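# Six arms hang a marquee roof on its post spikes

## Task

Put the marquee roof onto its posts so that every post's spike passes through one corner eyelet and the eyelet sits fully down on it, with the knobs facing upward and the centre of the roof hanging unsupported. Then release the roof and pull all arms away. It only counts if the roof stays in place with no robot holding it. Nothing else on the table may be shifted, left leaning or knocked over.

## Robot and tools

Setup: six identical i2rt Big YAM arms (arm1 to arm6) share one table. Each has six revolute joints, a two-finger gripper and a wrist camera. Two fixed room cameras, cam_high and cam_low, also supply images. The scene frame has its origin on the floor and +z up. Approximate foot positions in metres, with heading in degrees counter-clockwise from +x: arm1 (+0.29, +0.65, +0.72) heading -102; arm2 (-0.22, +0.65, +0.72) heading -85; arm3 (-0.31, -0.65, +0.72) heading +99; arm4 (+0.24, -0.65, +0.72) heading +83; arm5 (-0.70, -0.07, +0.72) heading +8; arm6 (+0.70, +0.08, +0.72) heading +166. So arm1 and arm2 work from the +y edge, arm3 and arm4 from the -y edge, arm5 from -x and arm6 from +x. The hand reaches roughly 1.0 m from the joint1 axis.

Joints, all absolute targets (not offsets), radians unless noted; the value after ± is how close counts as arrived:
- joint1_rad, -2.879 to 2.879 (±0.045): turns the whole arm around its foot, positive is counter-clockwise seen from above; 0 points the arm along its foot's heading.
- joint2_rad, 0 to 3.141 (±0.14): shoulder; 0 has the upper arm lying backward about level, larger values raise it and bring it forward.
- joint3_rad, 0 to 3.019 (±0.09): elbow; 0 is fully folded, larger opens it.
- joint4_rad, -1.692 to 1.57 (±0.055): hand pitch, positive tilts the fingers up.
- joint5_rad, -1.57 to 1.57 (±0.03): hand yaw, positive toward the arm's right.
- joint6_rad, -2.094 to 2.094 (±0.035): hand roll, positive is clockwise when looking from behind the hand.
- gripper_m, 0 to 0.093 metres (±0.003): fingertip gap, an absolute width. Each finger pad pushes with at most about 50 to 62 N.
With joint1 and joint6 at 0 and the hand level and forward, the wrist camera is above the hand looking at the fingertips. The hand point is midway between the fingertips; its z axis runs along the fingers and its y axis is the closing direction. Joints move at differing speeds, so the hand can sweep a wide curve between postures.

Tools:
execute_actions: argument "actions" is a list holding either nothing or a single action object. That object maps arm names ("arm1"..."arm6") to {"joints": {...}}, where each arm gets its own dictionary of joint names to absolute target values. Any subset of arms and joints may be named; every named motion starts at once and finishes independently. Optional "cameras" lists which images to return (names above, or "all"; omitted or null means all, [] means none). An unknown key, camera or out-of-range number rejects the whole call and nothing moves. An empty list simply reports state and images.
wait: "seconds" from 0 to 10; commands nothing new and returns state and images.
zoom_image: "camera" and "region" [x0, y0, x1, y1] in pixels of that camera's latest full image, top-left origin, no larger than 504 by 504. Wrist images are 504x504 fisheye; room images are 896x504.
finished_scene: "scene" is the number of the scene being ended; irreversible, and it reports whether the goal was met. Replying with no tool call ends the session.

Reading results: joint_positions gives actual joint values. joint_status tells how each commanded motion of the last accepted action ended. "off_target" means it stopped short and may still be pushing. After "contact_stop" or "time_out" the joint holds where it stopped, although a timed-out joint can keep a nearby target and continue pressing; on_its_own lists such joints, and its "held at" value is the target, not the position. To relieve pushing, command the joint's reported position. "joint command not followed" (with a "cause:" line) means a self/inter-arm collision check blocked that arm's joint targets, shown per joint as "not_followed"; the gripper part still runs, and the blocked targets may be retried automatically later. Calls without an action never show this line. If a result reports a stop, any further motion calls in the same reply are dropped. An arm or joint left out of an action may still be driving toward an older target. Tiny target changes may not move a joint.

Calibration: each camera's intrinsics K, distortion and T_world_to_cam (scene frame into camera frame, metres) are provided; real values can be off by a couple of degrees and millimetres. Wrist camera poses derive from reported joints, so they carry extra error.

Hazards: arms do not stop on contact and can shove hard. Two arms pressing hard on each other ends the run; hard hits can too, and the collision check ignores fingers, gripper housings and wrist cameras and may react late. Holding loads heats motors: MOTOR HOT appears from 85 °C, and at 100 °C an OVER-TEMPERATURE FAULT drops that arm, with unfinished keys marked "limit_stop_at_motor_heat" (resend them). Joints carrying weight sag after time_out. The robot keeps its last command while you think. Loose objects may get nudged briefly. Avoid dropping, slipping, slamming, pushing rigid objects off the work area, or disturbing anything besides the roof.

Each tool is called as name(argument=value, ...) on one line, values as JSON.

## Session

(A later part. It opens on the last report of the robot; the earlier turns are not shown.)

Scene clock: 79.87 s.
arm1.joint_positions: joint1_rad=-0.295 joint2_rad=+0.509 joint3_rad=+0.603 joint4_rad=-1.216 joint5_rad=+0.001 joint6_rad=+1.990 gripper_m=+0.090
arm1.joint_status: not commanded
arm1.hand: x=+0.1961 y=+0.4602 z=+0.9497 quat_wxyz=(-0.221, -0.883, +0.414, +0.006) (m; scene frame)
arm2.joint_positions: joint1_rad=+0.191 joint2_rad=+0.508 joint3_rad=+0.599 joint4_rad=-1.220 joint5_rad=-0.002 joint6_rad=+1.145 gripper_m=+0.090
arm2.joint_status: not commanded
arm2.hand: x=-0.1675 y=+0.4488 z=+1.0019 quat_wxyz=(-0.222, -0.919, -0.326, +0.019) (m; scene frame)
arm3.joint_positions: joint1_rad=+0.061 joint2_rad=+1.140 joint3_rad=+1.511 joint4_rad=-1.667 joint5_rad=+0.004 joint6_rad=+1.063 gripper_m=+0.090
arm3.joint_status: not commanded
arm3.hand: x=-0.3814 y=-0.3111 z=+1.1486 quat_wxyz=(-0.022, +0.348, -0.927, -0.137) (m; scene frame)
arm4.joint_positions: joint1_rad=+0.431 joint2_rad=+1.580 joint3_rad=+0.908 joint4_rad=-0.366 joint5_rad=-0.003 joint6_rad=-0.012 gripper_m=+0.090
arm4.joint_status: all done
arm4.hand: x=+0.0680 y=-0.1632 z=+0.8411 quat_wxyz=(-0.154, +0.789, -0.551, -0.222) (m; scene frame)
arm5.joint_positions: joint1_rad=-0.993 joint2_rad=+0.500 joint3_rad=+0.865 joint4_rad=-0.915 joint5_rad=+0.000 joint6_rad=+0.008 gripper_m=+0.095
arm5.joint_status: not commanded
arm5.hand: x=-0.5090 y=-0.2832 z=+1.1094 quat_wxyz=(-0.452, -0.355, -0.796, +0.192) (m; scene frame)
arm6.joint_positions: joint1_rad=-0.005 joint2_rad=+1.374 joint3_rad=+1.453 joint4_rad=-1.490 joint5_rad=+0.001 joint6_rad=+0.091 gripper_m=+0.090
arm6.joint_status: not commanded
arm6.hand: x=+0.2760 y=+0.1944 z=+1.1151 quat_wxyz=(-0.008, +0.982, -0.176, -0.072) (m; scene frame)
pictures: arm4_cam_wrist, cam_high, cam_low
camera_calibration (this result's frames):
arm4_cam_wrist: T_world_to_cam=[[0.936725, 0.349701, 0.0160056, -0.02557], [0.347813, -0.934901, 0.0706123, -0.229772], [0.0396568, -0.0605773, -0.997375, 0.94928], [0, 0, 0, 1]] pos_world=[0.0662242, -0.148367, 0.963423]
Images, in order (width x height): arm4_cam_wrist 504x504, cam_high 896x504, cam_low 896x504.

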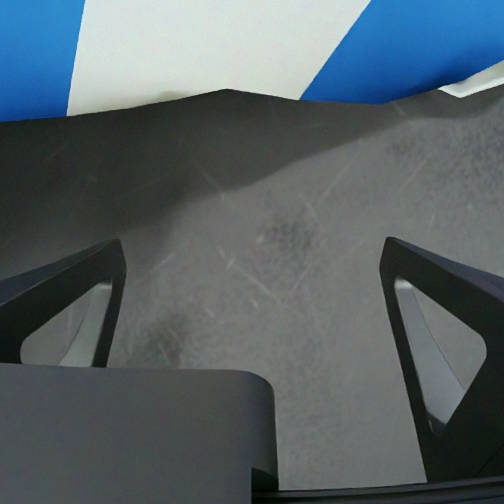

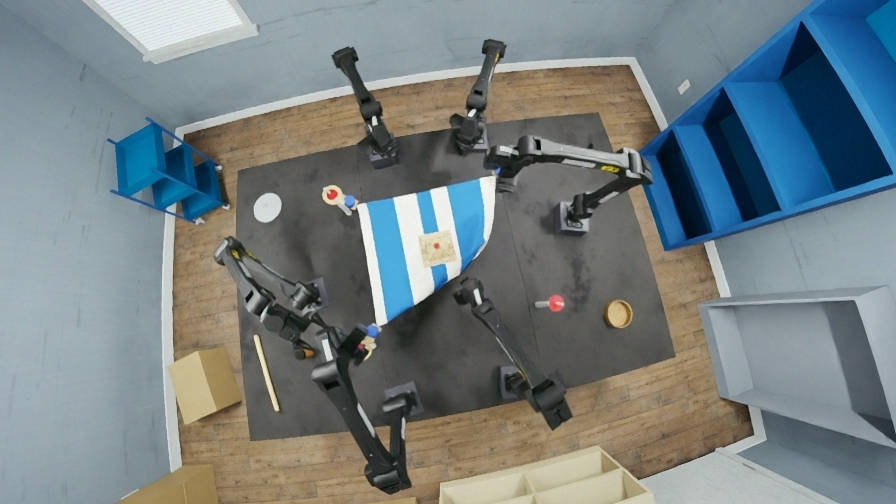

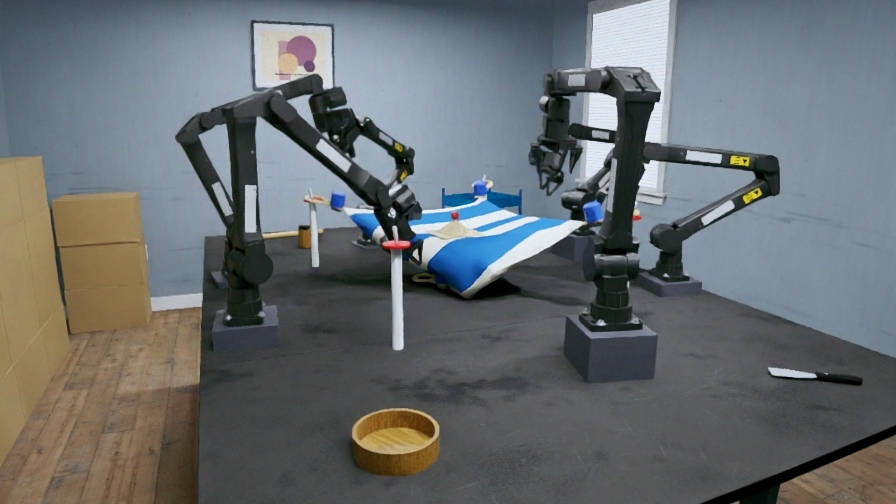

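execute_actions(actions=[{"arm4":{"joints":{"joint2_rad":1.35,"joint3_rad":0.45,"joint4_rad":0.7}},"arm6":{"joints":{"joint1_rad":0.45}}}], cameras=["arm4_cam_wrist","cam_low"])

Scene clock: 81.97 s.
arm1.joint_positions: joint1_rad=-0.295 joint2_rad=+0.509 joint3_rad=+0.603 joint4_rad=-1.216 joint5_rad=+0.001 joint6_rad=+1.990 gripper_m=+0.090
arm1.joint_status: not commanded
arm1.hand: x=+0.1961 y=+0.4602 z=+0.9497 quat_wxyz=(-0.221, -0.883, +0.414, +0.006) (m; scene frame)
arm2.joint_positions: joint1_rad=+0.191 joint2_rad=+0.508 joint3_rad=+0.599 joint4_rad=-1.220 joint5_rad=-0.002 joint6_rad=+1.145 gripper_m=+0.090
arm2.joint_status: not commanded
arm2.hand: x=-0.1675 y=+0.4488 z=+1.0019 quat_wxyz=(-0.222, -0.919, -0.326, +0.019) (m; scene frame)
arm3.joint_positions: joint1_rad=+0.061 joint2_rad=+1.140 joint3_rad=+1.511 joint4_rad=-1.667 joint5_rad=+0.004 joint6_rad=+1.063 gripper_m=+0.090
arm3.joint_status: not commanded
arm3.hand: x=-0.3814 y=-0.3111 z=+1.1486 quat_wxyz=(-0.022, +0.348, -0.927, -0.137) (m; scene frame)
arm4.joint_positions: joint1_rad=+0.431 joint2_rad=+1.341 joint3_rad=+0.452 joint4_rad=+0.681 joint5_rad=-0.003 joint6_rad=-0.012 gripper_m=+0.090
arm4.joint_status: all done
arm4.hand: x=+0.0804 y=-0.1965 z=+0.9488 quat_wxyz=(-0.367, +0.633, -0.442, -0.519) (m; scene frame)
arm5.joint_positions: joint1_rad=-0.993 joint2_rad=+0.500 joint3_rad=+0.865 joint4_rad=-0.915 joint5_rad=+0.000 joint6_rad=+0.008 gripper_m=+0.095
arm5.joint_status: not commanded
arm5.hand: x=-0.5090 y=-0.2832 z=+1.1094 quat_wxyz=(-0.452, -0.355, -0.796, +0.192) (m; scene frame)
arm6.joint_positions: joint1_rad=+0.457 joint2_rad=+1.374 joint3_rad=+1.453 joint4_rad=-1.490 joint5_rad=+0.001 joint6_rad=+0.092 gripper_m=+0.090
arm6.joint_status: all done
arm6.hand: x=+0.2693 y=-0.0045 z=+1.1155 quat_wxyz=(+0.013, +0.996, +0.053, -0.071) (m; scene frame)
pictures: arm4_cam_wrist, cam_low
camera_calibration (this result's frames):
arm4_cam_wrist: T_world_to_cam=[[0.94391, 0.329509, 0.0213901, -0.0369575], [0.252906, -0.679785, -0.688426, 0.505122], [-0.212302, 0.655222, -0.724991, 0.956735], [0, 0, 0, 1]] pos_world=[0.110253, -0.271322, 1.04215]
Images, in order (width x height): arm4_cam_wrist 504x504, cam_low 896x504.

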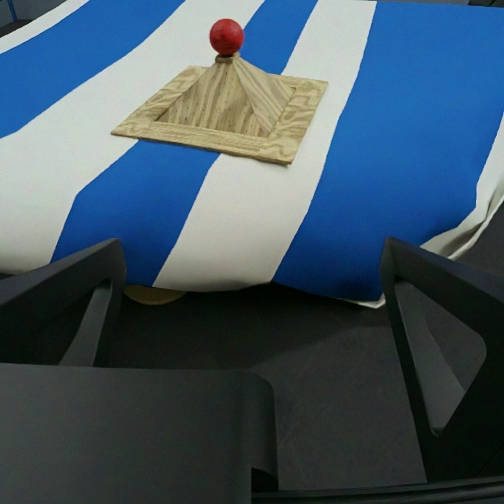

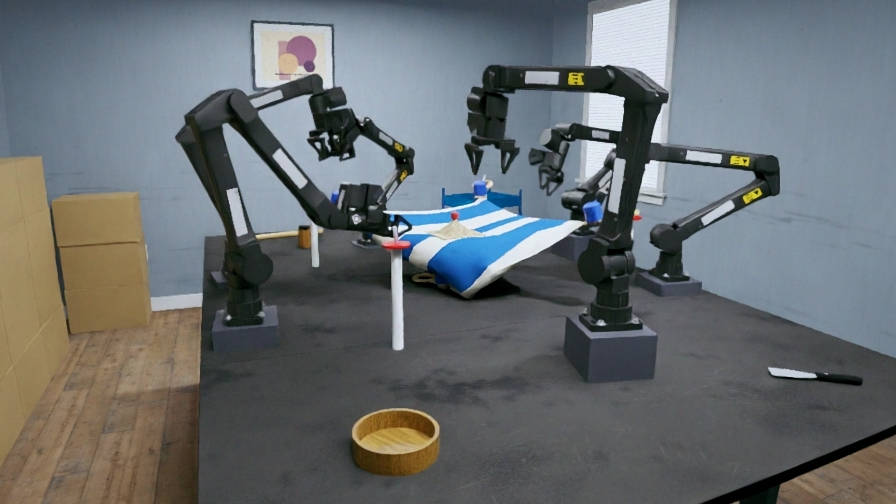

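execute_actions(actions=[], cameras=["cam_high","cam_low","arm4_cam_wrist","arm6_cam_wrist"])

Scene clock: 82.77 s.
arm1.joint_positions: joint1_rad=-0.295 joint2_rad=+0.509 joint3_rad=+0.603 joint4_rad=-1.216 joint5_rad=+0.001 joint6_rad=+1.990 gripper_m=+0.090
arm1.joint_status: not commanded
arm1.hand: x=+0.1961 y=+0.4602 z=+0.9497 quat_wxyz=(-0.221, -0.883, +0.414, +0.006) (m; scene frame)
arm2.joint_positions: joint1_rad=+0.191 joint2_rad=+0.508 joint3_rad=+0.599 joint4_rad=-1.220 joint5_rad=-0.002 joint6_rad=+1.145 gripper_m=+0.090
arm2.joint_status: not commanded
arm2.hand: x=-0.1675 y=+0.4488 z=+1.0019 quat_wxyz=(-0.222, -0.919, -0.326, +0.019) (m; scene frame)
arm3.joint_positions: joint1_rad=+0.061 joint2_rad=+1.140 joint3_rad=+1.511 joint4_rad=-1.667 joint5_rad=+0.004 joint6_rad=+1.063 gripper_m=+0.090
arm3.joint_status: not commanded
arm3.hand: x=-0.3814 y=-0.3111 z=+1.1486 quat_wxyz=(-0.022, +0.348, -0.927, -0.137) (m; scene frame)
arm4.joint_positions: joint1_rad=+0.431 joint2_rad=+1.341 joint3_rad=+0.452 joint4_rad=+0.681 joint5_rad=-0.003 joint6_rad=-0.012 gripper_m=+0.090
arm4.joint_status: all done
arm4.hand: x=+0.0804 y=-0.1965 z=+0.9488 quat_wxyz=(-0.367, +0.633, -0.442, -0.519) (m; scene frame)
arm5.joint_positions: joint1_rad=-0.993 joint2_rad=+0.500 joint3_rad=+0.865 joint4_rad=-0.915 joint5_rad=+0.000 joint6_rad=+0.008 gripper_m=+0.095
arm5.joint_status: not commanded
arm5.hand: x=-0.5090 y=-0.2832 z=+1.1094 quat_wxyz=(-0.452, -0.355, -0.796, +0.192) (m; scene frame)
arm6.joint_positions: joint1_rad=+0.457 joint2_rad=+1.374 joint3_rad=+1.453 joint4_rad=-1.490 joint5_rad=+0.001 joint6_rad=+0.092 gripper_m=+0.090
arm6.joint_status: all done
arm6.hand: x=+0.2693 y=-0.0045 z=+1.1155 quat_wxyz=(+0.013, +0.996, +0.053, -0.071) (m; scene frame)
pictures: arm4_cam_wrist, arm6_cam_wrist, cam_high, cam_low
camera_calibration (this result's frames):
arm4_cam_wrist: T_world_to_cam=[[0.94391, 0.329509, 0.0213901, -0.0369575], [0.252906, -0.679785, -0.688426, 0.505122], [-0.212302, 0.655222, -0.724991, 0.956735], [0, 0, 0, 1]] pos_world=[0.110253, -0.271322, 1.04215]
arm6_cam_wrist: T_world_to_cam=[[-0.108679, 0.993804, -0.0232728, 0.0585415], [0.882069, 0.107204, 0.458761, -0.744767], [0.458414, 0.0293297, -0.888255, 0.99298], [0, 0, 0, 1]] pos_world=[0.208102, -0.00746095, 1.22505]
Images, in order (width x height): arm4_cam_wrist 504x504, arm6_cam_wrist 504x504, cam_high 896x504, cam_low 896x504.

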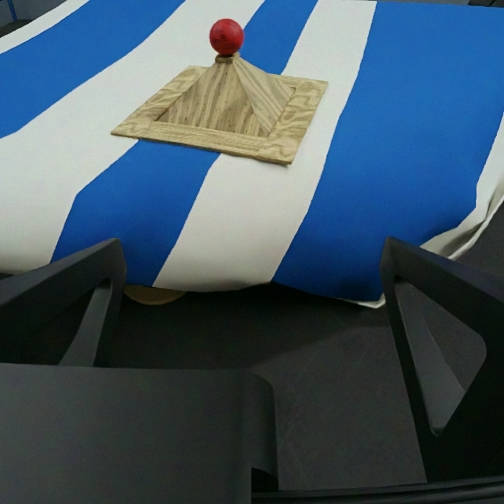

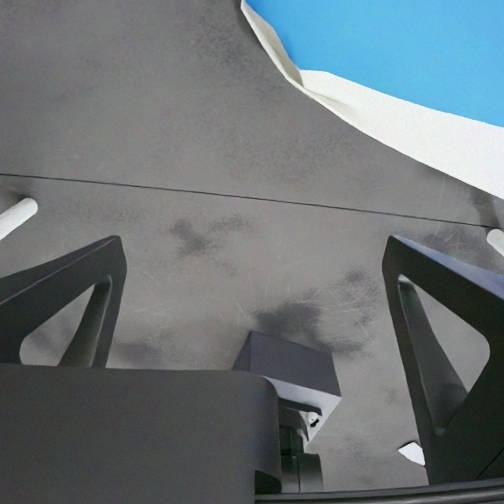

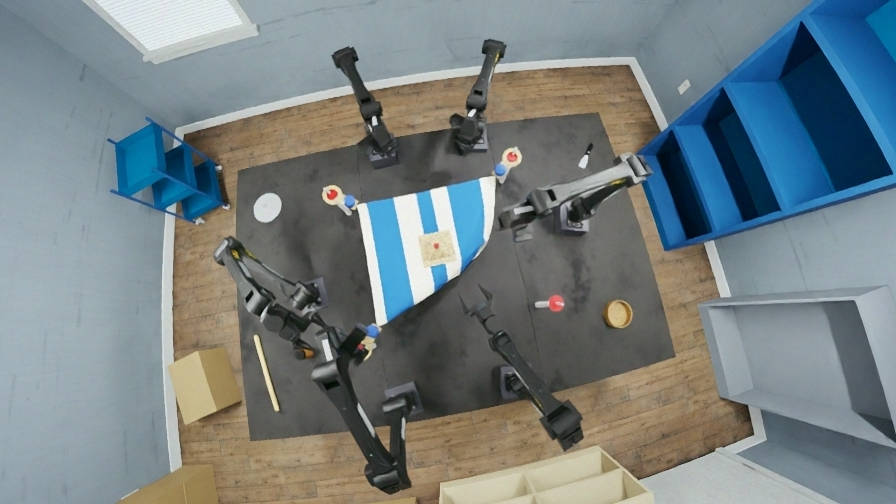

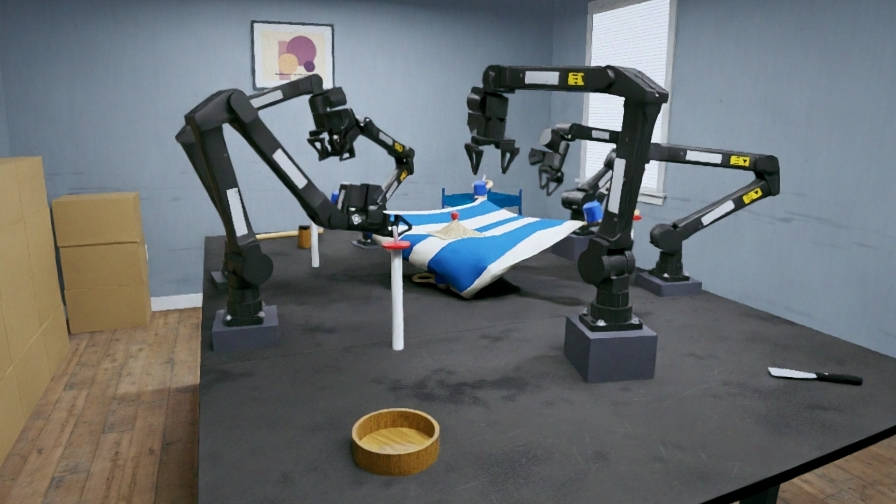

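execute_actions(actions=[{"arm4":{"joints":{"joint1_rad":0.57,"joint2_rad":2.15,"joint3_rad":1.5,"joint4_rad":-0.9,"joint6_rad":1.57,"gripper_m":0.05}},"arm3":{"joints":{"joint2_rad":0.4,"joint3_rad":0.6,"joint4_rad":-1.2}},"arm5":{"joints":{"joint1_rad":0.4}}}], cameras=["cam_low","arm4_cam_wrist"])

Scene clock: 85.60 s.
arm1.joint_positions: joint1_rad=-0.295 joint2_rad=+0.509 joint3_rad=+0.603 joint4_rad=-1.216 joint5_rad=+0.001 joint6_rad=+1.990 gripper_m=+0.090
arm1.joint_status: not commanded
arm1.hand: x=+0.1961 y=+0.4602 z=+0.9497 quat_wxyz=(-0.221, -0.883, +0.414, +0.006) (m; scene frame)
arm2.joint_positions: joint1_rad=+0.191 joint2_rad=+0.508 joint3_rad=+0.599 joint4_rad=-1.220 joint5_rad=-0.002 joint6_rad=+1.145 gripper_m=+0.090
arm2.joint_status: not commanded
arm2.hand: x=-0.1675 y=+0.4488 z=+1.0019 quat_wxyz=(-0.222, -0.919, -0.326, +0.019) (m; scene frame)
arm3.joint_positions: joint1_rad=+0.061 joint2_rad=+0.409 joint3_rad=+0.610 joint4_rad=-1.217 joint5_rad=+0.004 joint6_rad=+1.064 gripper_m=+0.090
arm3.joint_status: all done
arm3.hand: x=-0.3516 y=-0.4501 z=+0.9541 quat_wxyz=(-0.043, +0.337, -0.900, -0.273) (m; scene frame)
arm4.joint_positions: joint1_rad=+0.587 joint2_rad=+2.107 joint3_rad=+1.485 joint4_rad=-0.889 joint5_rad=-0.004 joint6_rad=+1.549 gripper_m=+0.050
arm4.joint_status: all done
arm4.hand: x=-0.0458 y=-0.1233 z=+0.7366 quat_wxyz=(+0.012, +0.256, -0.966, -0.035) (m; scene frame)
arm5.joint_positions: joint1_rad=+0.393 joint2_rad=+0.500 joint3_rad=+0.865 joint4_rad=-0.915 joint5_rad=+0.000 joint6_rad=+0.006 gripper_m=+0.095
arm5.joint_status: all done
arm5.hand: x=-0.4595 y=+0.0820 z=+1.1108 quat_wxyz=(-0.474, +0.239, -0.837, -0.136) (m; scene frame)
arm6.joint_positions: joint1_rad=+0.457 joint2_rad=+1.374 joint3_rad=+1.453 joint4_rad=-1.490 joint5_rad=+0.001 joint6_rad=+0.092 gripper_m=+0.090
arm6.joint_status: not commanded
arm6.hand: x=+0.2693 y=-0.0045 z=+1.1155 quat_wxyz=(+0.013, +0.996, +0.053, -0.071) (m; scene frame)
pictures: arm4_cam_wrist, cam_low
camera_calibration (this result's frames):
arm4_cam_wrist: T_world_to_cam=[[0.506112, -0.86021, -0.0623658, -0.0424441], [-0.681485, -0.443181, 0.582382, -0.50893], [-0.52861, -0.252249, -0.81052, 0.664726], [0, 0, 0, 1]] pos_world=[0.0260338, -0.0943824, 0.832518]
Images, in order (width x height): arm4_cam_wrist 504x504, cam_low 896x504.

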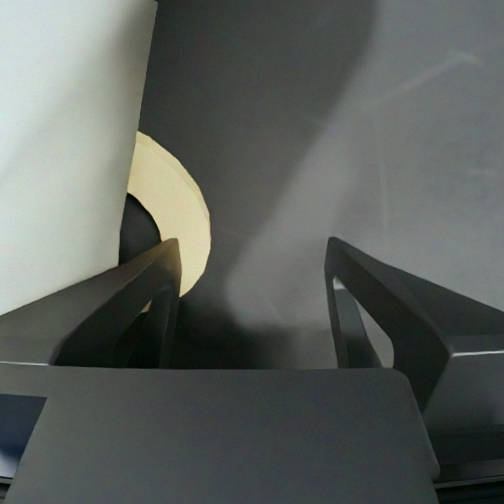

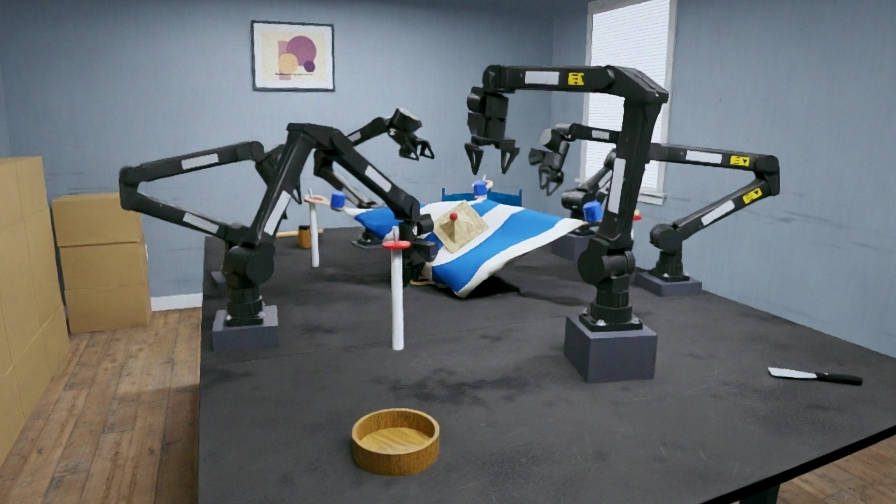

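execute_actions(actions=[{"arm4":{"joints":{"joint3_rad":1.5,"joint4_rad":-0.86,"gripper_m":0.0}}}], cameras=["arm4_cam_wrist"])

execute_actions(actions=[{"arm4":{"joints":{"joint2_rad":1.8,"joint3_rad":1.1,"joint4_rad":-0.9}}}], cameras=["arm4_cam_wrist","cam_low"])

Scene clock: 86.53 s.
arm1.joint_positions: joint1_rad=-0.295 joint2_rad=+0.509 joint3_rad=+0.603 joint4_rad=-1.216 joint5_rad=+0.001 joint6_rad=+1.990 gripper_m=+0.090
arm1.joint_status: not commanded
arm1.hand: x=+0.1961 y=+0.4602 z=+0.9497 quat_wxyz=(-0.221, -0.883, +0.414, +0.006) (m; scene frame)
arm2.joint_positions: joint1_rad=+0.191 joint2_rad=+0.508 joint3_rad=+0.599 joint4_rad=-1.220 joint5_rad=-0.002 joint6_rad=+1.145 gripper_m=+0.090
arm2.joint_status: not commanded
arm2.hand: x=-0.1675 y=+0.4488 z=+1.0019 quat_wxyz=(-0.222, -0.919, -0.326, +0.019) (m; scene frame)
arm3.joint_positions: joint1_rad=+0.061 joint2_rad=+0.409 joint3_rad=+0.610 joint4_rad=-1.217 joint5_rad=+0.004 joint6_rad=+1.064 gripper_m=+0.090
arm3.joint_status: not commanded
arm3.hand: x=-0.3516 y=-0.4501 z=+0.9541 quat_wxyz=(-0.043, +0.337, -0.900, -0.273) (m; scene frame)
arm4.joint_positions: joint1_rad=+0.586 joint2_rad=+2.112 joint3_rad=+1.485 joint4_rad=-0.874 joint5_rad=-0.004 joint6_rad=+1.554 gripper_m=+0.000
arm4.joint_status: all done
arm4.hand: x=-0.0468 y=-0.1207 z=+0.7342 quat_wxyz=(+0.013, +0.254, -0.966, -0.040) (m; scene frame)
arm5.joint_positions: joint1_rad=+0.393 joint2_rad=+0.500 joint3_rad=+0.865 joint4_rad=-0.915 joint5_rad=+0.000 joint6_rad=+0.006 gripper_m=+0.095
arm5.joint_status: not commanded
arm5.hand: x=-0.4595 y=+0.0820 z=+1.1108 quat_wxyz=(-0.474, +0.239, -0.837, -0.136) (m; scene frame)
arm6.joint_positions: joint1_rad=+0.457 joint2_rad=+1.374 joint3_rad=+1.453 joint4_rad=-1.490 joint5_rad=+0.001 joint6_rad=+0.092 gripper_m=+0.090
arm6.joint_status: not commanded
arm6.hand: x=+0.2693 y=-0.0045 z=+1.1155 quat_wxyz=(+0.013, +0.996, +0.053, -0.071) (m; scene frame)
pictures: arm4_cam_wrist
camera_calibration (this result's frames):
arm4_cam_wrist: T_world_to_cam=[[0.501154, -0.862339, -0.07222, -0.0330888], [-0.681129, -0.444563, 0.581746, -0.506814], [-0.533768, -0.242353, -0.810158, 0.663569], [0, 0, 0, 1]] pos_world=[0.0255694, -0.0930263, 0.830043]
Images, in order (width x height): arm4_cam_wrist 504x504.

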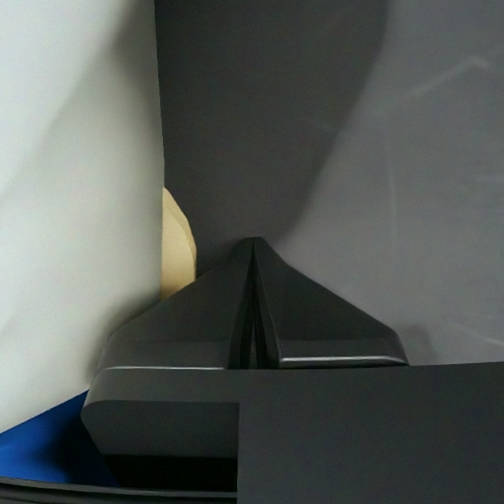

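Scene clock: 87.70 s.
arm1.joint_positions: joint1_rad=-0.295 joint2_rad=+0.509 joint3_rad=+0.603 joint4_rad=-1.216 joint5_rad=+0.001 joint6_rad=+1.990 gripper_m=+0.090
arm1.joint_status: not commanded
arm1.hand: x=+0.1961 y=+0.4602 z=+0.9497 quat_wxyz=(-0.221, -0.883, +0.414, +0.006) (m; scene frame)
arm2.joint_positions: joint1_rad=+0.191 joint2_rad=+0.508 joint3_rad=+0.599 joint4_rad=-1.220 joint5_rad=-0.002 joint6_rad=+1.145 gripper_m=+0.090
arm2.joint_status: not commanded
arm2.hand: x=-0.1675 y=+0.4488 z=+1.0019 quat_wxyz=(-0.222, -0.919, -0.326, +0.019) (m; scene frame)
arm3.joint_positions: joint1_rad=+0.061 joint2_rad=+0.409 joint3_rad=+0.610 joint4_rad=-1.217 joint5_rad=+0.004 joint6_rad=+1.064 gripper_m=+0.090
arm3.joint_status: not commanded
arm3.hand: x=-0.3516 y=-0.4501 z=+0.9541 quat_wxyz=(-0.043, +0.337, -0.900, -0.273) (m; scene frame)
arm4.joint_positions: joint1_rad=+0.586 joint2_rad=+1.783 joint3_rad=+1.109 joint4_rad=-0.893 joint5_rad=-0.003 joint6_rad=+1.556 gripper_m=+0.000
arm4.joint_status: all done
arm4.hand: x=+0.0177 y=-0.2387 z=+0.7840 quat_wxyz=(+0.006, +0.252, -0.968, -0.009) (m; scene frame)
arm5.joint_positions: joint1_rad=+0.393 joint2_rad=+0.500 joint3_rad=+0.865 joint4_rad=-0.915 joint5_rad=+0.000 joint6_rad=+0.006 gripper_m=+0.095
arm5.joint_status: not commanded
arm5.hand: x=-0.4595 y=+0.0820 z=+1.1108 quat_wxyz=(-0.474, +0.239, -0.837, -0.136) (m; scene frame)
arm6.joint_positions: joint1_rad=+0.457 joint2_rad=+1.374 joint3_rad=+1.453 joint4_rad=-1.490 joint5_rad=+0.001 joint6_rad=+0.092 gripper_m=+0.090
arm6.joint_status: not commanded
arm6.hand: x=+0.2693 y=-0.0045 z=+1.1155 quat_wxyz=(+0.013, +0.996, +0.053, -0.071) (m; scene frame)
pictures: arm4_cam_wrist, cam_low
camera_calibration (this result's frames):
arm4_cam_wrist: T_world_to_cam=[[0.499923, -0.866035, -0.00781594, -0.214946], [-0.700371, -0.409568, 0.584581, -0.53778], [-0.509468, -0.286771, -0.811298, 0.699575], [0, 0, 0, 1]] pos_world=[0.0872226, -0.205791, 0.88026]
Images, in order (width x height): arm4_cam_wrist 504x504, cam_low 896x504.

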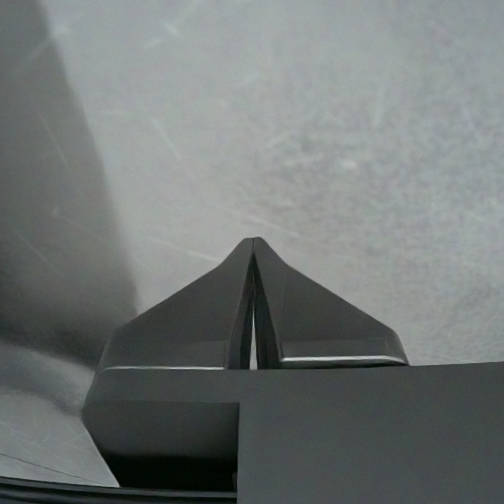

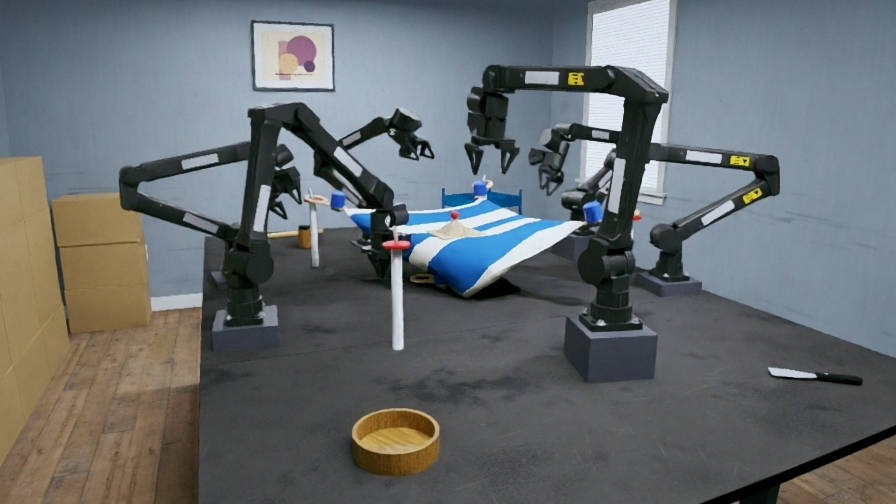

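execute_actions(actions=[{"arm4":{"joints":{"joint1_rad":0.59,"joint2_rad":2.12,"joint3_rad":1.6,"joint4_rad":-1.05,"gripper_m":0.07}}}], cameras=["arm4_cam_wrist","cam_low"])

Scene clock: 89.23 s.
arm1.joint_positions: joint1_rad=-0.295 joint2_rad=+0.509 joint3_rad=+0.603 joint4_rad=-1.216 joint5_rad=+0.001 joint6_rad=+1.990 gripper_m=+0.090
arm1.joint_status: not commanded
arm1.hand: x=+0.1961 y=+0.4602 z=+0.9497 quat_wxyz=(-0.221, -0.883, +0.414, +0.006) (m; scene frame)
arm2.joint_positions: joint1_rad=+0.191 joint2_rad=+0.508 joint3_rad=+0.599 joint4_rad=-1.220 joint5_rad=-0.002 joint6_rad=+1.145 gripper_m=+0.090
arm2.joint_status: not commanded
arm2.hand: x=-0.1675 y=+0.4488 z=+1.0019 quat_wxyz=(-0.222, -0.919, -0.326, +0.019) (m; scene frame)
arm3.joint_positions: joint1_rad=+0.061 joint2_rad=+0.409 joint3_rad=+0.610 joint4_rad=-1.217 joint5_rad=+0.004 joint6_rad=+1.064 gripper_m=+0.090
arm3.joint_status: not commanded
arm3.hand: x=-0.3516 y=-0.4501 z=+0.9541 quat_wxyz=(-0.043, +0.337, -0.900, -0.273) (m; scene frame)
arm4.joint_positions: joint1_rad=+0.586 joint2_rad=+2.098 joint3_rad=+1.555 joint4_rad=-1.049 joint5_rad=-0.003 joint6_rad=+1.557 gripper_m=+0.070
arm4.joint_status: all done
arm4.hand: x=-0.0418 y=-0.1284 z=+0.7638 quat_wxyz=(+0.002, +0.252, -0.968, +0.004) (m; scene frame)
arm5.joint_positions: joint1_rad=+0.393 joint2_rad=+0.500 joint3_rad=+0.865 joint4_rad=-0.915 joint5_rad=+0.000 joint6_rad=+0.006 gripper_m=+0.095
arm5.joint_status: not commanded
arm5.hand: x=-0.4595 y=+0.0820 z=+1.1108 quat_wxyz=(-0.474, +0.239, -0.837, -0.136) (m; scene frame)
arm6.joint_positions: joint1_rad=+0.457 joint2_rad=+1.374 joint3_rad=+1.453 joint4_rad=-1.490 joint5_rad=+0.001 joint6_rad=+0.092 gripper_m=+0.090
arm6.joint_status: not commanded
arm6.hand: x=+0.2693 y=-0.0045 z=+1.1155 quat_wxyz=(+0.013, +0.996, +0.053, -0.071) (m; scene frame)
pictures: arm4_cam_wrist, cam_low
camera_calibration (this result's frames):
arm4_cam_wrist: T_world_to_cam=[[0.498932, -0.866443, 0.0185226, -0.110041], [-0.708502, -0.395489, 0.584477, -0.520975], [-0.49909, -0.304738, -0.811199, 0.682604], [0, 0, 0, 1]] pos_world=[0.0264721, -0.0933686, 0.860264]
Images, in order (width x height): arm4_cam_wrist 504x504, cam_low 896x504.

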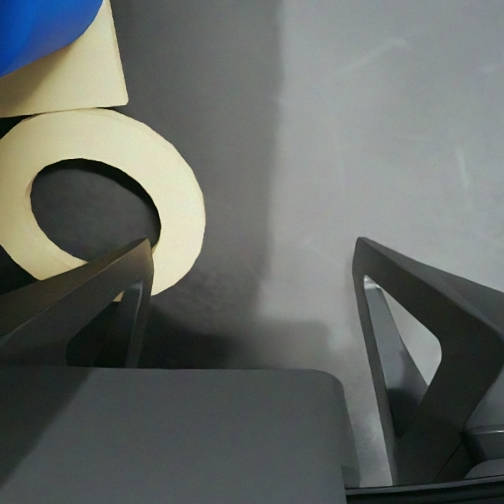

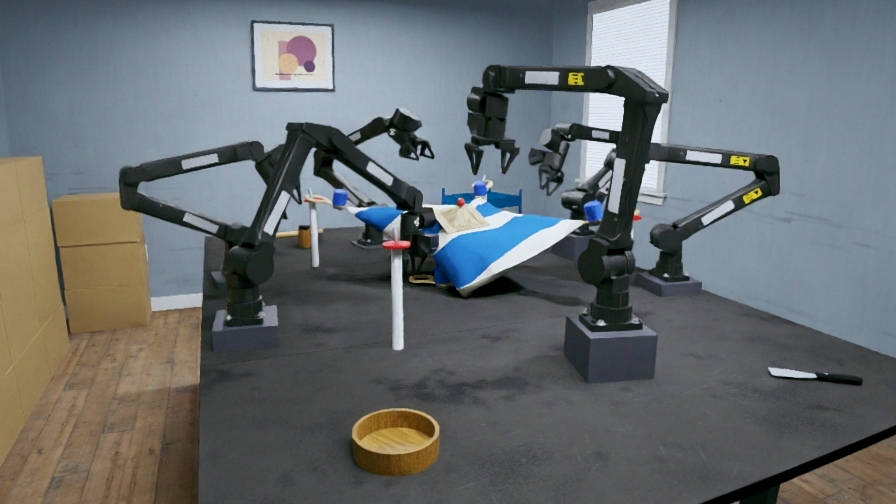

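execute_actions(actions=[{"arm4":{"joints":{"joint1_rad":0.46,"joint3_rad":1.72,"gripper_m":0.093}}}], cameras=["arm4_cam_wrist"])

Scene clock: 90.73 s.
arm1.joint_positions: joint1_rad=-0.295 joint2_rad=+0.509 joint3_rad=+0.603 joint4_rad=-1.216 joint5_rad=+0.001 joint6_rad=+1.990 gripper_m=+0.090
arm1.joint_status: not commanded
arm1.hand: x=+0.1961 y=+0.4602 z=+0.9497 quat_wxyz=(-0.221, -0.883, +0.414, +0.006) (m; scene frame)
arm2.joint_positions: joint1_rad=+0.191 joint2_rad=+0.508 joint3_rad=+0.599 joint4_rad=-1.220 joint5_rad=-0.002 joint6_rad=+1.145 gripper_m=+0.090
arm2.joint_status: not commanded
arm2.hand: x=-0.1675 y=+0.4488 z=+1.0019 quat_wxyz=(-0.222, -0.919, -0.326, +0.019) (m; scene frame)
arm3.joint_positions: joint1_rad=+0.061 joint2_rad=+0.409 joint3_rad=+0.610 joint4_rad=-1.217 joint5_rad=+0.004 joint6_rad=+1.064 gripper_m=+0.090
arm3.joint_status: not commanded
arm3.hand: x=-0.3516 y=-0.4501 z=+0.9541 quat_wxyz=(-0.043, +0.337, -0.900, -0.273) (m; scene frame)
arm4.joint_positions: joint1_rad=+0.470 joint2_rad=+2.102 joint3_rad=+1.672 joint4_rad=-1.049 joint5_rad=-0.003 joint6_rad=+1.557 gripper_m=+0.093
arm4.joint_status: all done
arm4.hand: x=+0.0024 y=-0.0542 z=+0.8025 quat_wxyz=(+0.013, +0.195, -0.979, -0.051) (m; scene frame)
arm5.joint_positions: joint1_rad=+0.393 joint2_rad=+0.500 joint3_rad=+0.865 joint4_rad=-0.915 joint5_rad=+0.000 joint6_rad=+0.006 gripper_m=+0.095
arm5.joint_status: not commanded
arm5.hand: x=-0.4595 y=+0.0820 z=+1.1108 quat_wxyz=(-0.474, +0.239, -0.837, -0.136) (m; scene frame)
arm6.joint_positions: joint1_rad=+0.457 joint2_rad=+1.374 joint3_rad=+1.453 joint4_rad=-1.490 joint5_rad=+0.001 joint6_rad=+0.092 gripper_m=+0.090
arm6.joint_status: not commanded
arm6.hand: x=+0.2693 y=-0.0045 z=+1.1155 quat_wxyz=(+0.013, +0.996, +0.053, -0.071) (m; scene frame)
pictures: arm4_cam_wrist
camera_calibration (this result's frames):
arm4_cam_wrist: T_world_to_cam=[[0.393625, -0.914476, -0.0937749, 0.0191859], [-0.724299, -0.371339, 0.580946, -0.478737], [-0.566083, -0.160754, -0.808522, 0.764439], [0, 0, 0, 1]] pos_world=[0.0784351, -0.0373423, 0.897985]
Images, in order (width x height): arm4_cam_wrist 504x504.

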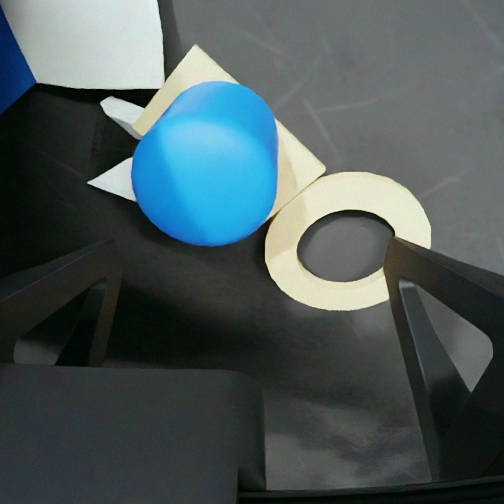

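execute_actions(actions=[{"arm4":{"joints":{"joint2_rad":2.24,"joint3_rad":1.76,"joint4_rad":-0.98}}}], cameras=["arm4_cam_wrist"])

Scene clock: 91.93 s.
arm1.joint_positions: joint1_rad=-0.295 joint2_rad=+0.509 joint3_rad=+0.603 joint4_rad=-1.216 joint5_rad=+0.001 joint6_rad=+1.990 gripper_m=+0.090
arm1.joint_status: not commanded
arm1.hand: x=+0.1961 y=+0.4602 z=+0.9497 quat_wxyz=(-0.221, -0.883, +0.414, +0.006) (m; scene frame)
arm2.joint_positions: joint1_rad=+0.191 joint2_rad=+0.508 joint3_rad=+0.599 joint4_rad=-1.220 joint5_rad=-0.002 joint6_rad=+1.145 gripper_m=+0.090
arm2.joint_status: not commanded
arm2.hand: x=-0.1675 y=+0.4488 z=+1.0019 quat_wxyz=(-0.222, -0.919, -0.326, +0.019) (m; scene frame)
arm3.joint_positions: joint1_rad=+0.061 joint2_rad=+0.409 joint3_rad=+0.610 joint4_rad=-1.217 joint5_rad=+0.004 joint6_rad=+1.064 gripper_m=+0.090
arm3.joint_status: not commanded
arm3.hand: x=-0.3516 y=-0.4501 z=+0.9541 quat_wxyz=(-0.043, +0.337, -0.900, -0.273) (m; scene frame)
arm4.joint_positions: joint1_rad=+0.470 joint2_rad=+2.211 joint3_rad=+1.719 joint4_rad=-0.996 joint5_rad=-0.001 joint6_rad=+1.557 gripper_m=+0.093
arm4.joint_status: all done
arm4.hand: x=-0.0044 y=-0.0374 z=+0.7520 quat_wxyz=(+0.012, +0.195, -0.980, -0.047) (m; scene frame)
arm5.joint_positions: joint1_rad=+0.393 joint2_rad=+0.500 joint3_rad=+0.865 joint4_rad=-0.915 joint5_rad=+0.000 joint6_rad=+0.006 gripper_m=+0.095
arm5.joint_status: not commanded
arm5.hand: x=-0.4595 y=+0.0820 z=+1.1108 quat_wxyz=(-0.474, +0.239, -0.837, -0.136) (m; scene frame)
arm6.joint_positions: joint1_rad=+0.457 joint2_rad=+1.374 joint3_rad=+1.453 joint4_rad=-1.490 joint5_rad=+0.001 joint6_rad=+0.092 gripper_m=+0.090
arm6.joint_status: not commanded
arm6.hand: x=+0.2693 y=-0.0045 z=+1.1155 quat_wxyz=(+0.013, +0.996, +0.053, -0.071) (m; scene frame)
pictures: arm4_cam_wrist
camera_calibration (this result's frames):
arm4_cam_wrist: T_world_to_cam=[[0.393622, -0.915404, -0.0842471, 0.025357], [-0.727112, -0.366105, 0.580754, -0.447762], [-0.562468, -0.167341, -0.809708, 0.72318], [0, 0, 0, 1]] pos_world=[0.0712114, -0.0196987, 0.84774]
Images, in order (width x height): arm4_cam_wrist 504x504.

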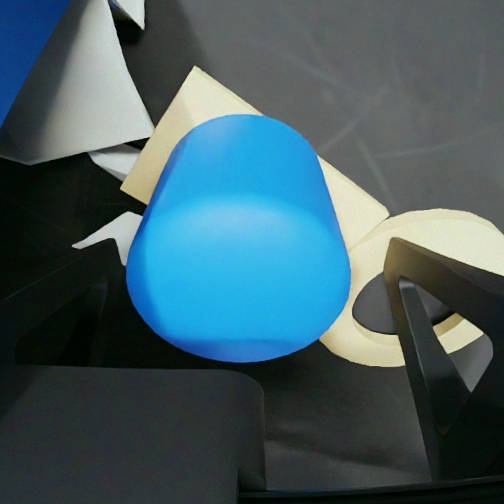

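Well placed. Grip and lift.

execute_actions(actions=[{"arm4":{"joints":{"gripper_m":0.0}},"arm6":{"joints":{"joint1_rad":-0.4,"joint2_rad":0.5,"joint3_rad":0.6,"joint4_rad":-1.2}}}], cameras=[])

execute_actions(actions=[{"arm4":{"joints":{"joint2_rad":1.6,"joint3_rad":1.6,"joint4_rad":-1.5}}}], cameras=["arm4_cam_wrist","cam_high"])

Scene clock: 93.67 s.
arm1.joint_positions: joint1_rad=-0.295 joint2_rad=+0.509 joint3_rad=+0.603 joint4_rad=-1.216 joint5_rad=+0.001 joint6_rad=+1.990 gripper_m=+0.090
arm1.joint_status: not commanded
arm1.hand: x=+0.1961 y=+0.4602 z=+0.9497 quat_wxyz=(-0.221, -0.883, +0.414, +0.006) (m; scene frame)
arm2.joint_positions: joint1_rad=+0.191 joint2_rad=+0.508 joint3_rad=+0.599 joint4_rad=-1.220 joint5_rad=-0.002 joint6_rad=+1.145 gripper_m=+0.090
arm2.joint_status: not commanded
arm2.hand: x=-0.1675 y=+0.4488 z=+1.0019 quat_wxyz=(-0.222, -0.919, -0.326, +0.019) (m; scene frame)
arm3.joint_positions: joint1_rad=+0.061 joint2_rad=+0.409 joint3_rad=+0.610 joint4_rad=-1.217 joint5_rad=+0.004 joint6_rad=+1.064 gripper_m=+0.090
arm3.joint_status: not commanded
arm3.hand: x=-0.3516 y=-0.4501 z=+0.9541 quat_wxyz=(-0.043, +0.337, -0.900, -0.273) (m; scene frame)
arm4.joint_positions: joint1_rad=+0.470 joint2_rad=+2.211 joint3_rad=+1.719 joint4_rad=-0.996 joint5_rad=-0.001 joint6_rad=+1.557 gripper_m=+0.045
arm4.joint_status: gripper_m off_target (ended at +0.045, target +0.000)
arm4.hand: x=-0.0045 y=-0.0372 z=+0.7520 quat_wxyz=(+0.012, +0.195, -0.980, -0.047) (m; scene frame)
arm5.joint_positions: joint1_rad=+0.393 joint2_rad=+0.500 joint3_rad=+0.865 joint4_rad=-0.915 joint5_rad=+0.000 joint6_rad=+0.006 gripper_m=+0.095
arm5.joint_status: not commanded
arm5.hand: x=-0.4595 y=+0.0820 z=+1.1108 quat_wxyz=(-0.474, +0.239, -0.837, -0.136) (m; scene frame)
arm6.joint_positions: joint1_rad=-0.397 joint2_rad=+0.510 joint3_rad=+0.609 joint4_rad=-1.214 joint5_rad=+0.001 joint6_rad=+0.092 gripper_m=+0.090
arm6.joint_status: all done
arm6.hand: x=+0.5287 y=+0.2105 z=+1.0079 quat_wxyz=(-0.065, +0.909, -0.355, -0.209) (m; scene frame)
pictures: none
No camera images: the call's "cameras" was empty. Leave "cameras" out to get every camera's image.

Scene clock: 95.30 s.
arm1.joint_positions: joint1_rad=-0.295 joint2_rad=+0.509 joint3_rad=+0.603 joint4_rad=-1.216 joint5_rad=+0.001 joint6_rad=+1.990 gripper_m=+0.090
arm1.joint_status: not commanded
arm1.hand: x=+0.1961 y=+0.4602 z=+0.9497 quat_wxyz=(-0.221, -0.883, +0.414, +0.006) (m; scene frame)
arm2.joint_positions: joint1_rad=+0.191 joint2_rad=+0.508 joint3_rad=+0.599 joint4_rad=-1.220 joint5_rad=-0.002 joint6_rad=+1.145 gripper_m=+0.090
arm2.joint_status: not commanded
arm2.hand: x=-0.1675 y=+0.4488 z=+1.0019 quat_wxyz=(-0.222, -0.919, -0.326, +0.019) (m; scene frame)
arm3.joint_positions: joint1_rad=+0.061 joint2_rad=+0.409 joint3_rad=+0.610 joint4_rad=-1.217 joint5_rad=+0.004 joint6_rad=+1.064 gripper_m=+0.090
arm3.joint_status: not commanded
arm3.hand: x=-0.3516 y=-0.4501 z=+0.9541 quat_wxyz=(-0.043, +0.337, -0.900, -0.273) (m; scene frame)
arm4.joint_positions: joint1_rad=+0.470 joint2_rad=+1.597 joint3_rad=+1.580 joint4_rad=-1.493 joint5_rad=-0.001 joint6_rad=+1.561 gripper_m=+0.045
arm4.joint_status: all done
arm4.hand: x=+0.0591 y=-0.1919 z=+1.0372 quat_wxyz=(+0.010, +0.193, -0.980, -0.036) (m; scene frame)
arm5.joint_positions: joint1_rad=+0.393 joint2_rad=+0.500 joint3_rad=+0.865 joint4_rad=-0.915 joint5_rad=+0.000 joint6_rad=+0.006 gripper_m=+0.095
arm5.joint_status: not commanded
arm5.hand: x=-0.4595 y=+0.0820 z=+1.1108 quat_wxyz=(-0.474, +0.239, -0.837, -0.136) (m; scene frame)
arm6.joint_positions: joint1_rad=-0.397 joint2_rad=+0.510 joint3_rad=+0.609 joint4_rad=-1.214 joint5_rad=+0.001 joint6_rad=+0.092 gripper_m=+0.090
arm6.joint_status: not commanded
arm6.hand: x=+0.5287 y=+0.2105 z=+1.0079 quat_wxyz=(-0.065, +0.909, -0.355, -0.209) (m; scene frame)
pictures: arm4_cam_wrist, cam_high
camera_calibration (this result's frames):
arm4_cam_wrist: T_world_to_cam=[[0.390793, -0.918325, -0.0629241, -0.139614], [-0.7331, -0.351852, 0.582035, -0.622028], [-0.556637, -0.181326, -0.810726, 0.961989], [0, 0, 0, 1]] pos_world=[0.13403, -0.17264, 1.13317]
Images, in order (width x height): arm4_cam_wrist 504x504, cam_high 896x504.

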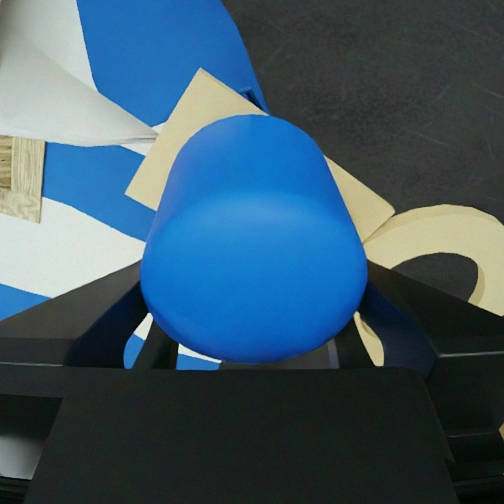

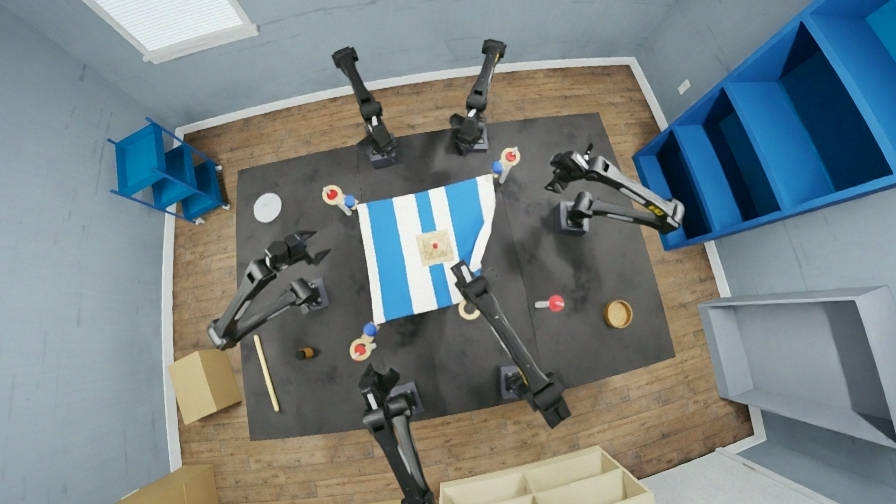

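execute_actions(actions=[{"arm4":{"joints":{"joint1_rad":-0.245,"joint2_rad":1.40,"joint3_rad":1.40,"joint4_rad":-1.55,"joint6_rad":0.25}}}], cameras=["arm4_cam_wrist","cam_high","cam_low"])

Scene clock: 97.67 s.
arm1.joint_positions: joint1_rad=-0.295 joint2_rad=+0.509 joint3_rad=+0.603 joint4_rad=-1.216 joint5_rad=+0.001 joint6_rad=+1.990 gripper_m=+0.090
arm1.joint_status: not commanded
arm1.hand: x=+0.1961 y=+0.4602 z=+0.9497 quat_wxyz=(-0.221, -0.883, +0.414, +0.006) (m; scene frame)
arm2.joint_positions: joint1_rad=+0.191 joint2_rad=+0.508 joint3_rad=+0.599 joint4_rad=-1.220 joint5_rad=-0.002 joint6_rad=+1.145 gripper_m=+0.090
arm2.joint_status: not commanded
arm2.hand: x=-0.1675 y=+0.4488 z=+1.0019 quat_wxyz=(-0.222, -0.919, -0.326, +0.019) (m; scene frame)
arm3.joint_positions: joint1_rad=+0.061 joint2_rad=+0.409 joint3_rad=+0.610 joint4_rad=-1.217 joint5_rad=+0.004 joint6_rad=+1.064 gripper_m=+0.090
arm3.joint_status: not commanded
arm3.hand: x=-0.3516 y=-0.4501 z=+0.9541 quat_wxyz=(-0.043, +0.337, -0.900, -0.273) (m; scene frame)
arm4.joint_positions: joint1_rad=-0.202 joint2_rad=+1.404 joint3_rad=+1.399 joint4_rad=-1.546 joint5_rad=-0.020 joint6_rad=+0.233 gripper_m=+0.045
arm4.joint_status: all done
arm4.hand: x=+0.3587 y=-0.2571 z=+1.0453 quat_wxyz=(+0.001, +0.499, -0.866, -0.021) (m; scene frame)
arm5.joint_positions: joint1_rad=+0.393 joint2_rad=+0.500 joint3_rad=+0.865 joint4_rad=-0.915 joint5_rad=+0.000 joint6_rad=+0.006 gripper_m=+0.095
arm5.joint_status: not commanded
arm5.hand: x=-0.4595 y=+0.0820 z=+1.1108 quat_wxyz=(-0.474, +0.239, -0.837, -0.136) (m; scene frame)
arm6.joint_positions: joint1_rad=-0.397 joint2_rad=+0.510 joint3_rad=+0.609 joint4_rad=-1.214 joint5_rad=+0.001 joint6_rad=+0.092 gripper_m=+0.090
arm6.joint_status: not commanded
arm6.hand: x=+0.5287 y=+0.2105 z=+1.0079 quat_wxyz=(-0.065, +0.909, -0.355, -0.209) (m; scene frame)
pictures: arm4_cam_wrist, cam_high, cam_low
camera_calibration (this result's frames):
arm4_cam_wrist: T_world_to_cam=[[0.871753, -0.489273, -0.0256625, -0.41722], [-0.39163, -0.727338, 0.563564, -0.629769], [-0.294402, -0.481239, -0.825673, 0.967988], [0, 0, 0, 1]] pos_world=[0.402054, -0.196356, 1.14345]
Images, in order (width x height): arm4_cam_wrist 504x504, cam_high 896x504, cam_low 896x504.

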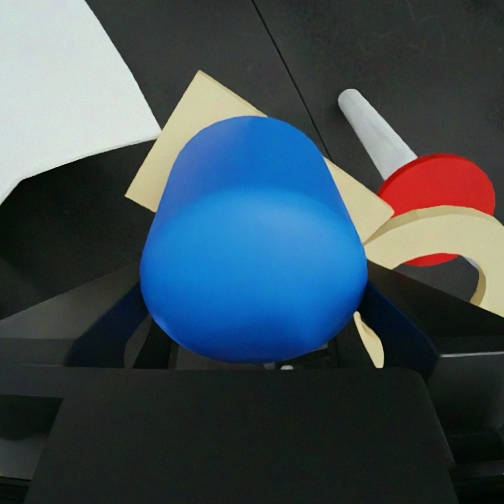

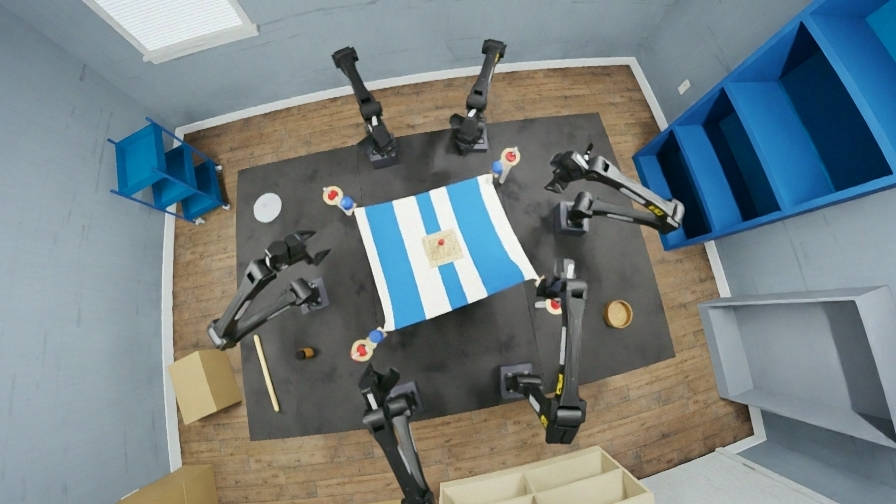

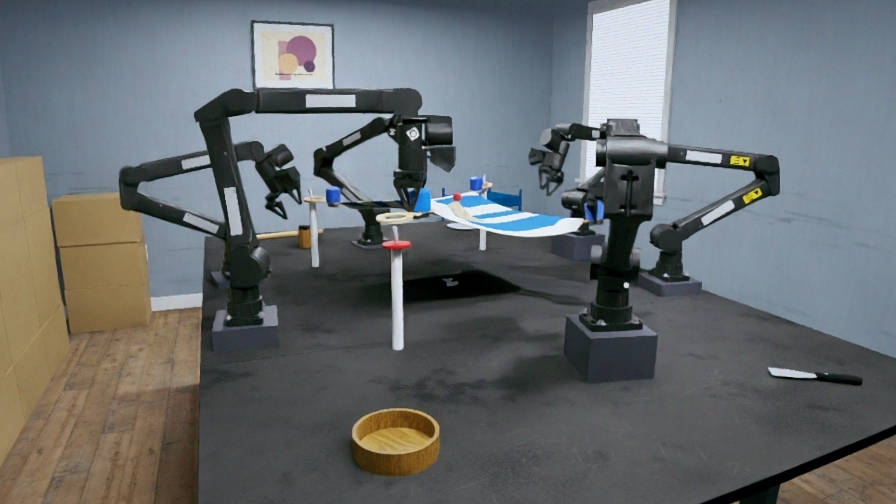

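execute_actions(actions=[{"arm4":{"joints":{"joint1_rad":-0.27,"joint2_rad":1.44,"joint3_rad":1.33,"joint4_rad":-1.48}}}], cameras=["arm4_cam_wrist","cam_low"])

Scene clock: 99.70 s.
arm1.joint_positions: joint1_rad=-0.295 joint2_rad=+0.509 joint3_rad=+0.603 joint4_rad=-1.216 joint5_rad=+0.001 joint6_rad=+1.990 gripper_m=+0.090
arm1.joint_status: not commanded
arm1.hand: x=+0.1961 y=+0.4602 z=+0.9497 quat_wxyz=(-0.221, -0.883, +0.414, +0.006) (m; scene frame)
arm2.joint_positions: joint1_rad=+0.191 joint2_rad=+0.508 joint3_rad=+0.599 joint4_rad=-1.220 joint5_rad=-0.002 joint6_rad=+1.145 gripper_m=+0.090
arm2.joint_status: not commanded
arm2.hand: x=-0.1675 y=+0.4488 z=+1.0019 quat_wxyz=(-0.222, -0.919, -0.326, +0.019) (m; scene frame)
arm3.joint_positions: joint1_rad=+0.061 joint2_rad=+0.409 joint3_rad=+0.610 joint4_rad=-1.217 joint5_rad=+0.004 joint6_rad=+1.064 gripper_m=+0.090
arm3.joint_status: not commanded
arm3.hand: x=-0.3516 y=-0.4501 z=+0.9541 quat_wxyz=(-0.043, +0.337, -0.900, -0.273) (m; scene frame)
arm4.joint_positions: joint1_rad=-0.219 joint2_rad=+1.406 joint3_rad=+1.365 joint4_rad=-1.518 joint5_rad=-0.010 joint6_rad=+0.230 gripper_m=+0.045
arm4.joint_status: joint1_rad time_out (moved -0.017 of -0.068); the others done
arm4.on_its_own: joint1_rad reads -0.219 and still pushes toward -0.270 since a time_out
arm4.hand: x=+0.3667 y=-0.2609 z=+1.0318 quat_wxyz=(+0.000, +0.493, -0.870, -0.015) (m; scene frame)
arm5.joint_positions: joint1_rad=+0.393 joint2_rad=+0.500 joint3_rad=+0.865 joint4_rad=-0.915 joint5_rad=+0.000 joint6_rad=+0.006 gripper_m=+0.095
arm5.joint_status: not commanded
arm5.hand: x=-0.4595 y=+0.0820 z=+1.1108 quat_wxyz=(-0.474, +0.239, -0.837, -0.136) (m; scene frame)
arm6.joint_positions: joint1_rad=-0.397 joint2_rad=+0.510 joint3_rad=+0.609 joint4_rad=-1.214 joint5_rad=+0.001 joint6_rad=+0.092 gripper_m=+0.090
arm6.joint_status: not commanded
arm6.hand: x=+0.5287 y=+0.2105 z=+1.0079 quat_wxyz=(-0.065, +0.909, -0.355, -0.209) (m; scene frame)
pictures: arm4_cam_wrist, cam_low
camera_calibration (this result's frames):
arm4_cam_wrist: T_world_to_cam=[[0.864643, -0.502177, -0.0145368, -0.43863], [-0.406338, -0.716058, 0.567582, -0.617557], [-0.295436, -0.484849, -0.823188, 0.954167], [0, 0, 0, 1]] pos_world=[0.410217, -0.19985, 1.1296]
Images, in order (width x height): arm4_cam_wrist 504x504, cam_low 896x504.

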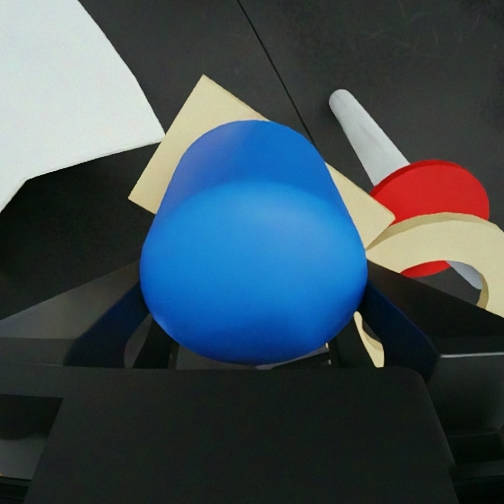

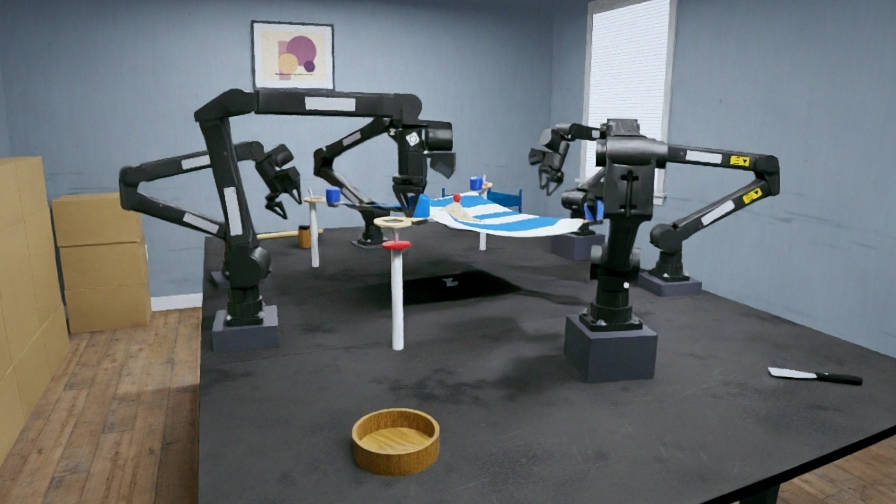

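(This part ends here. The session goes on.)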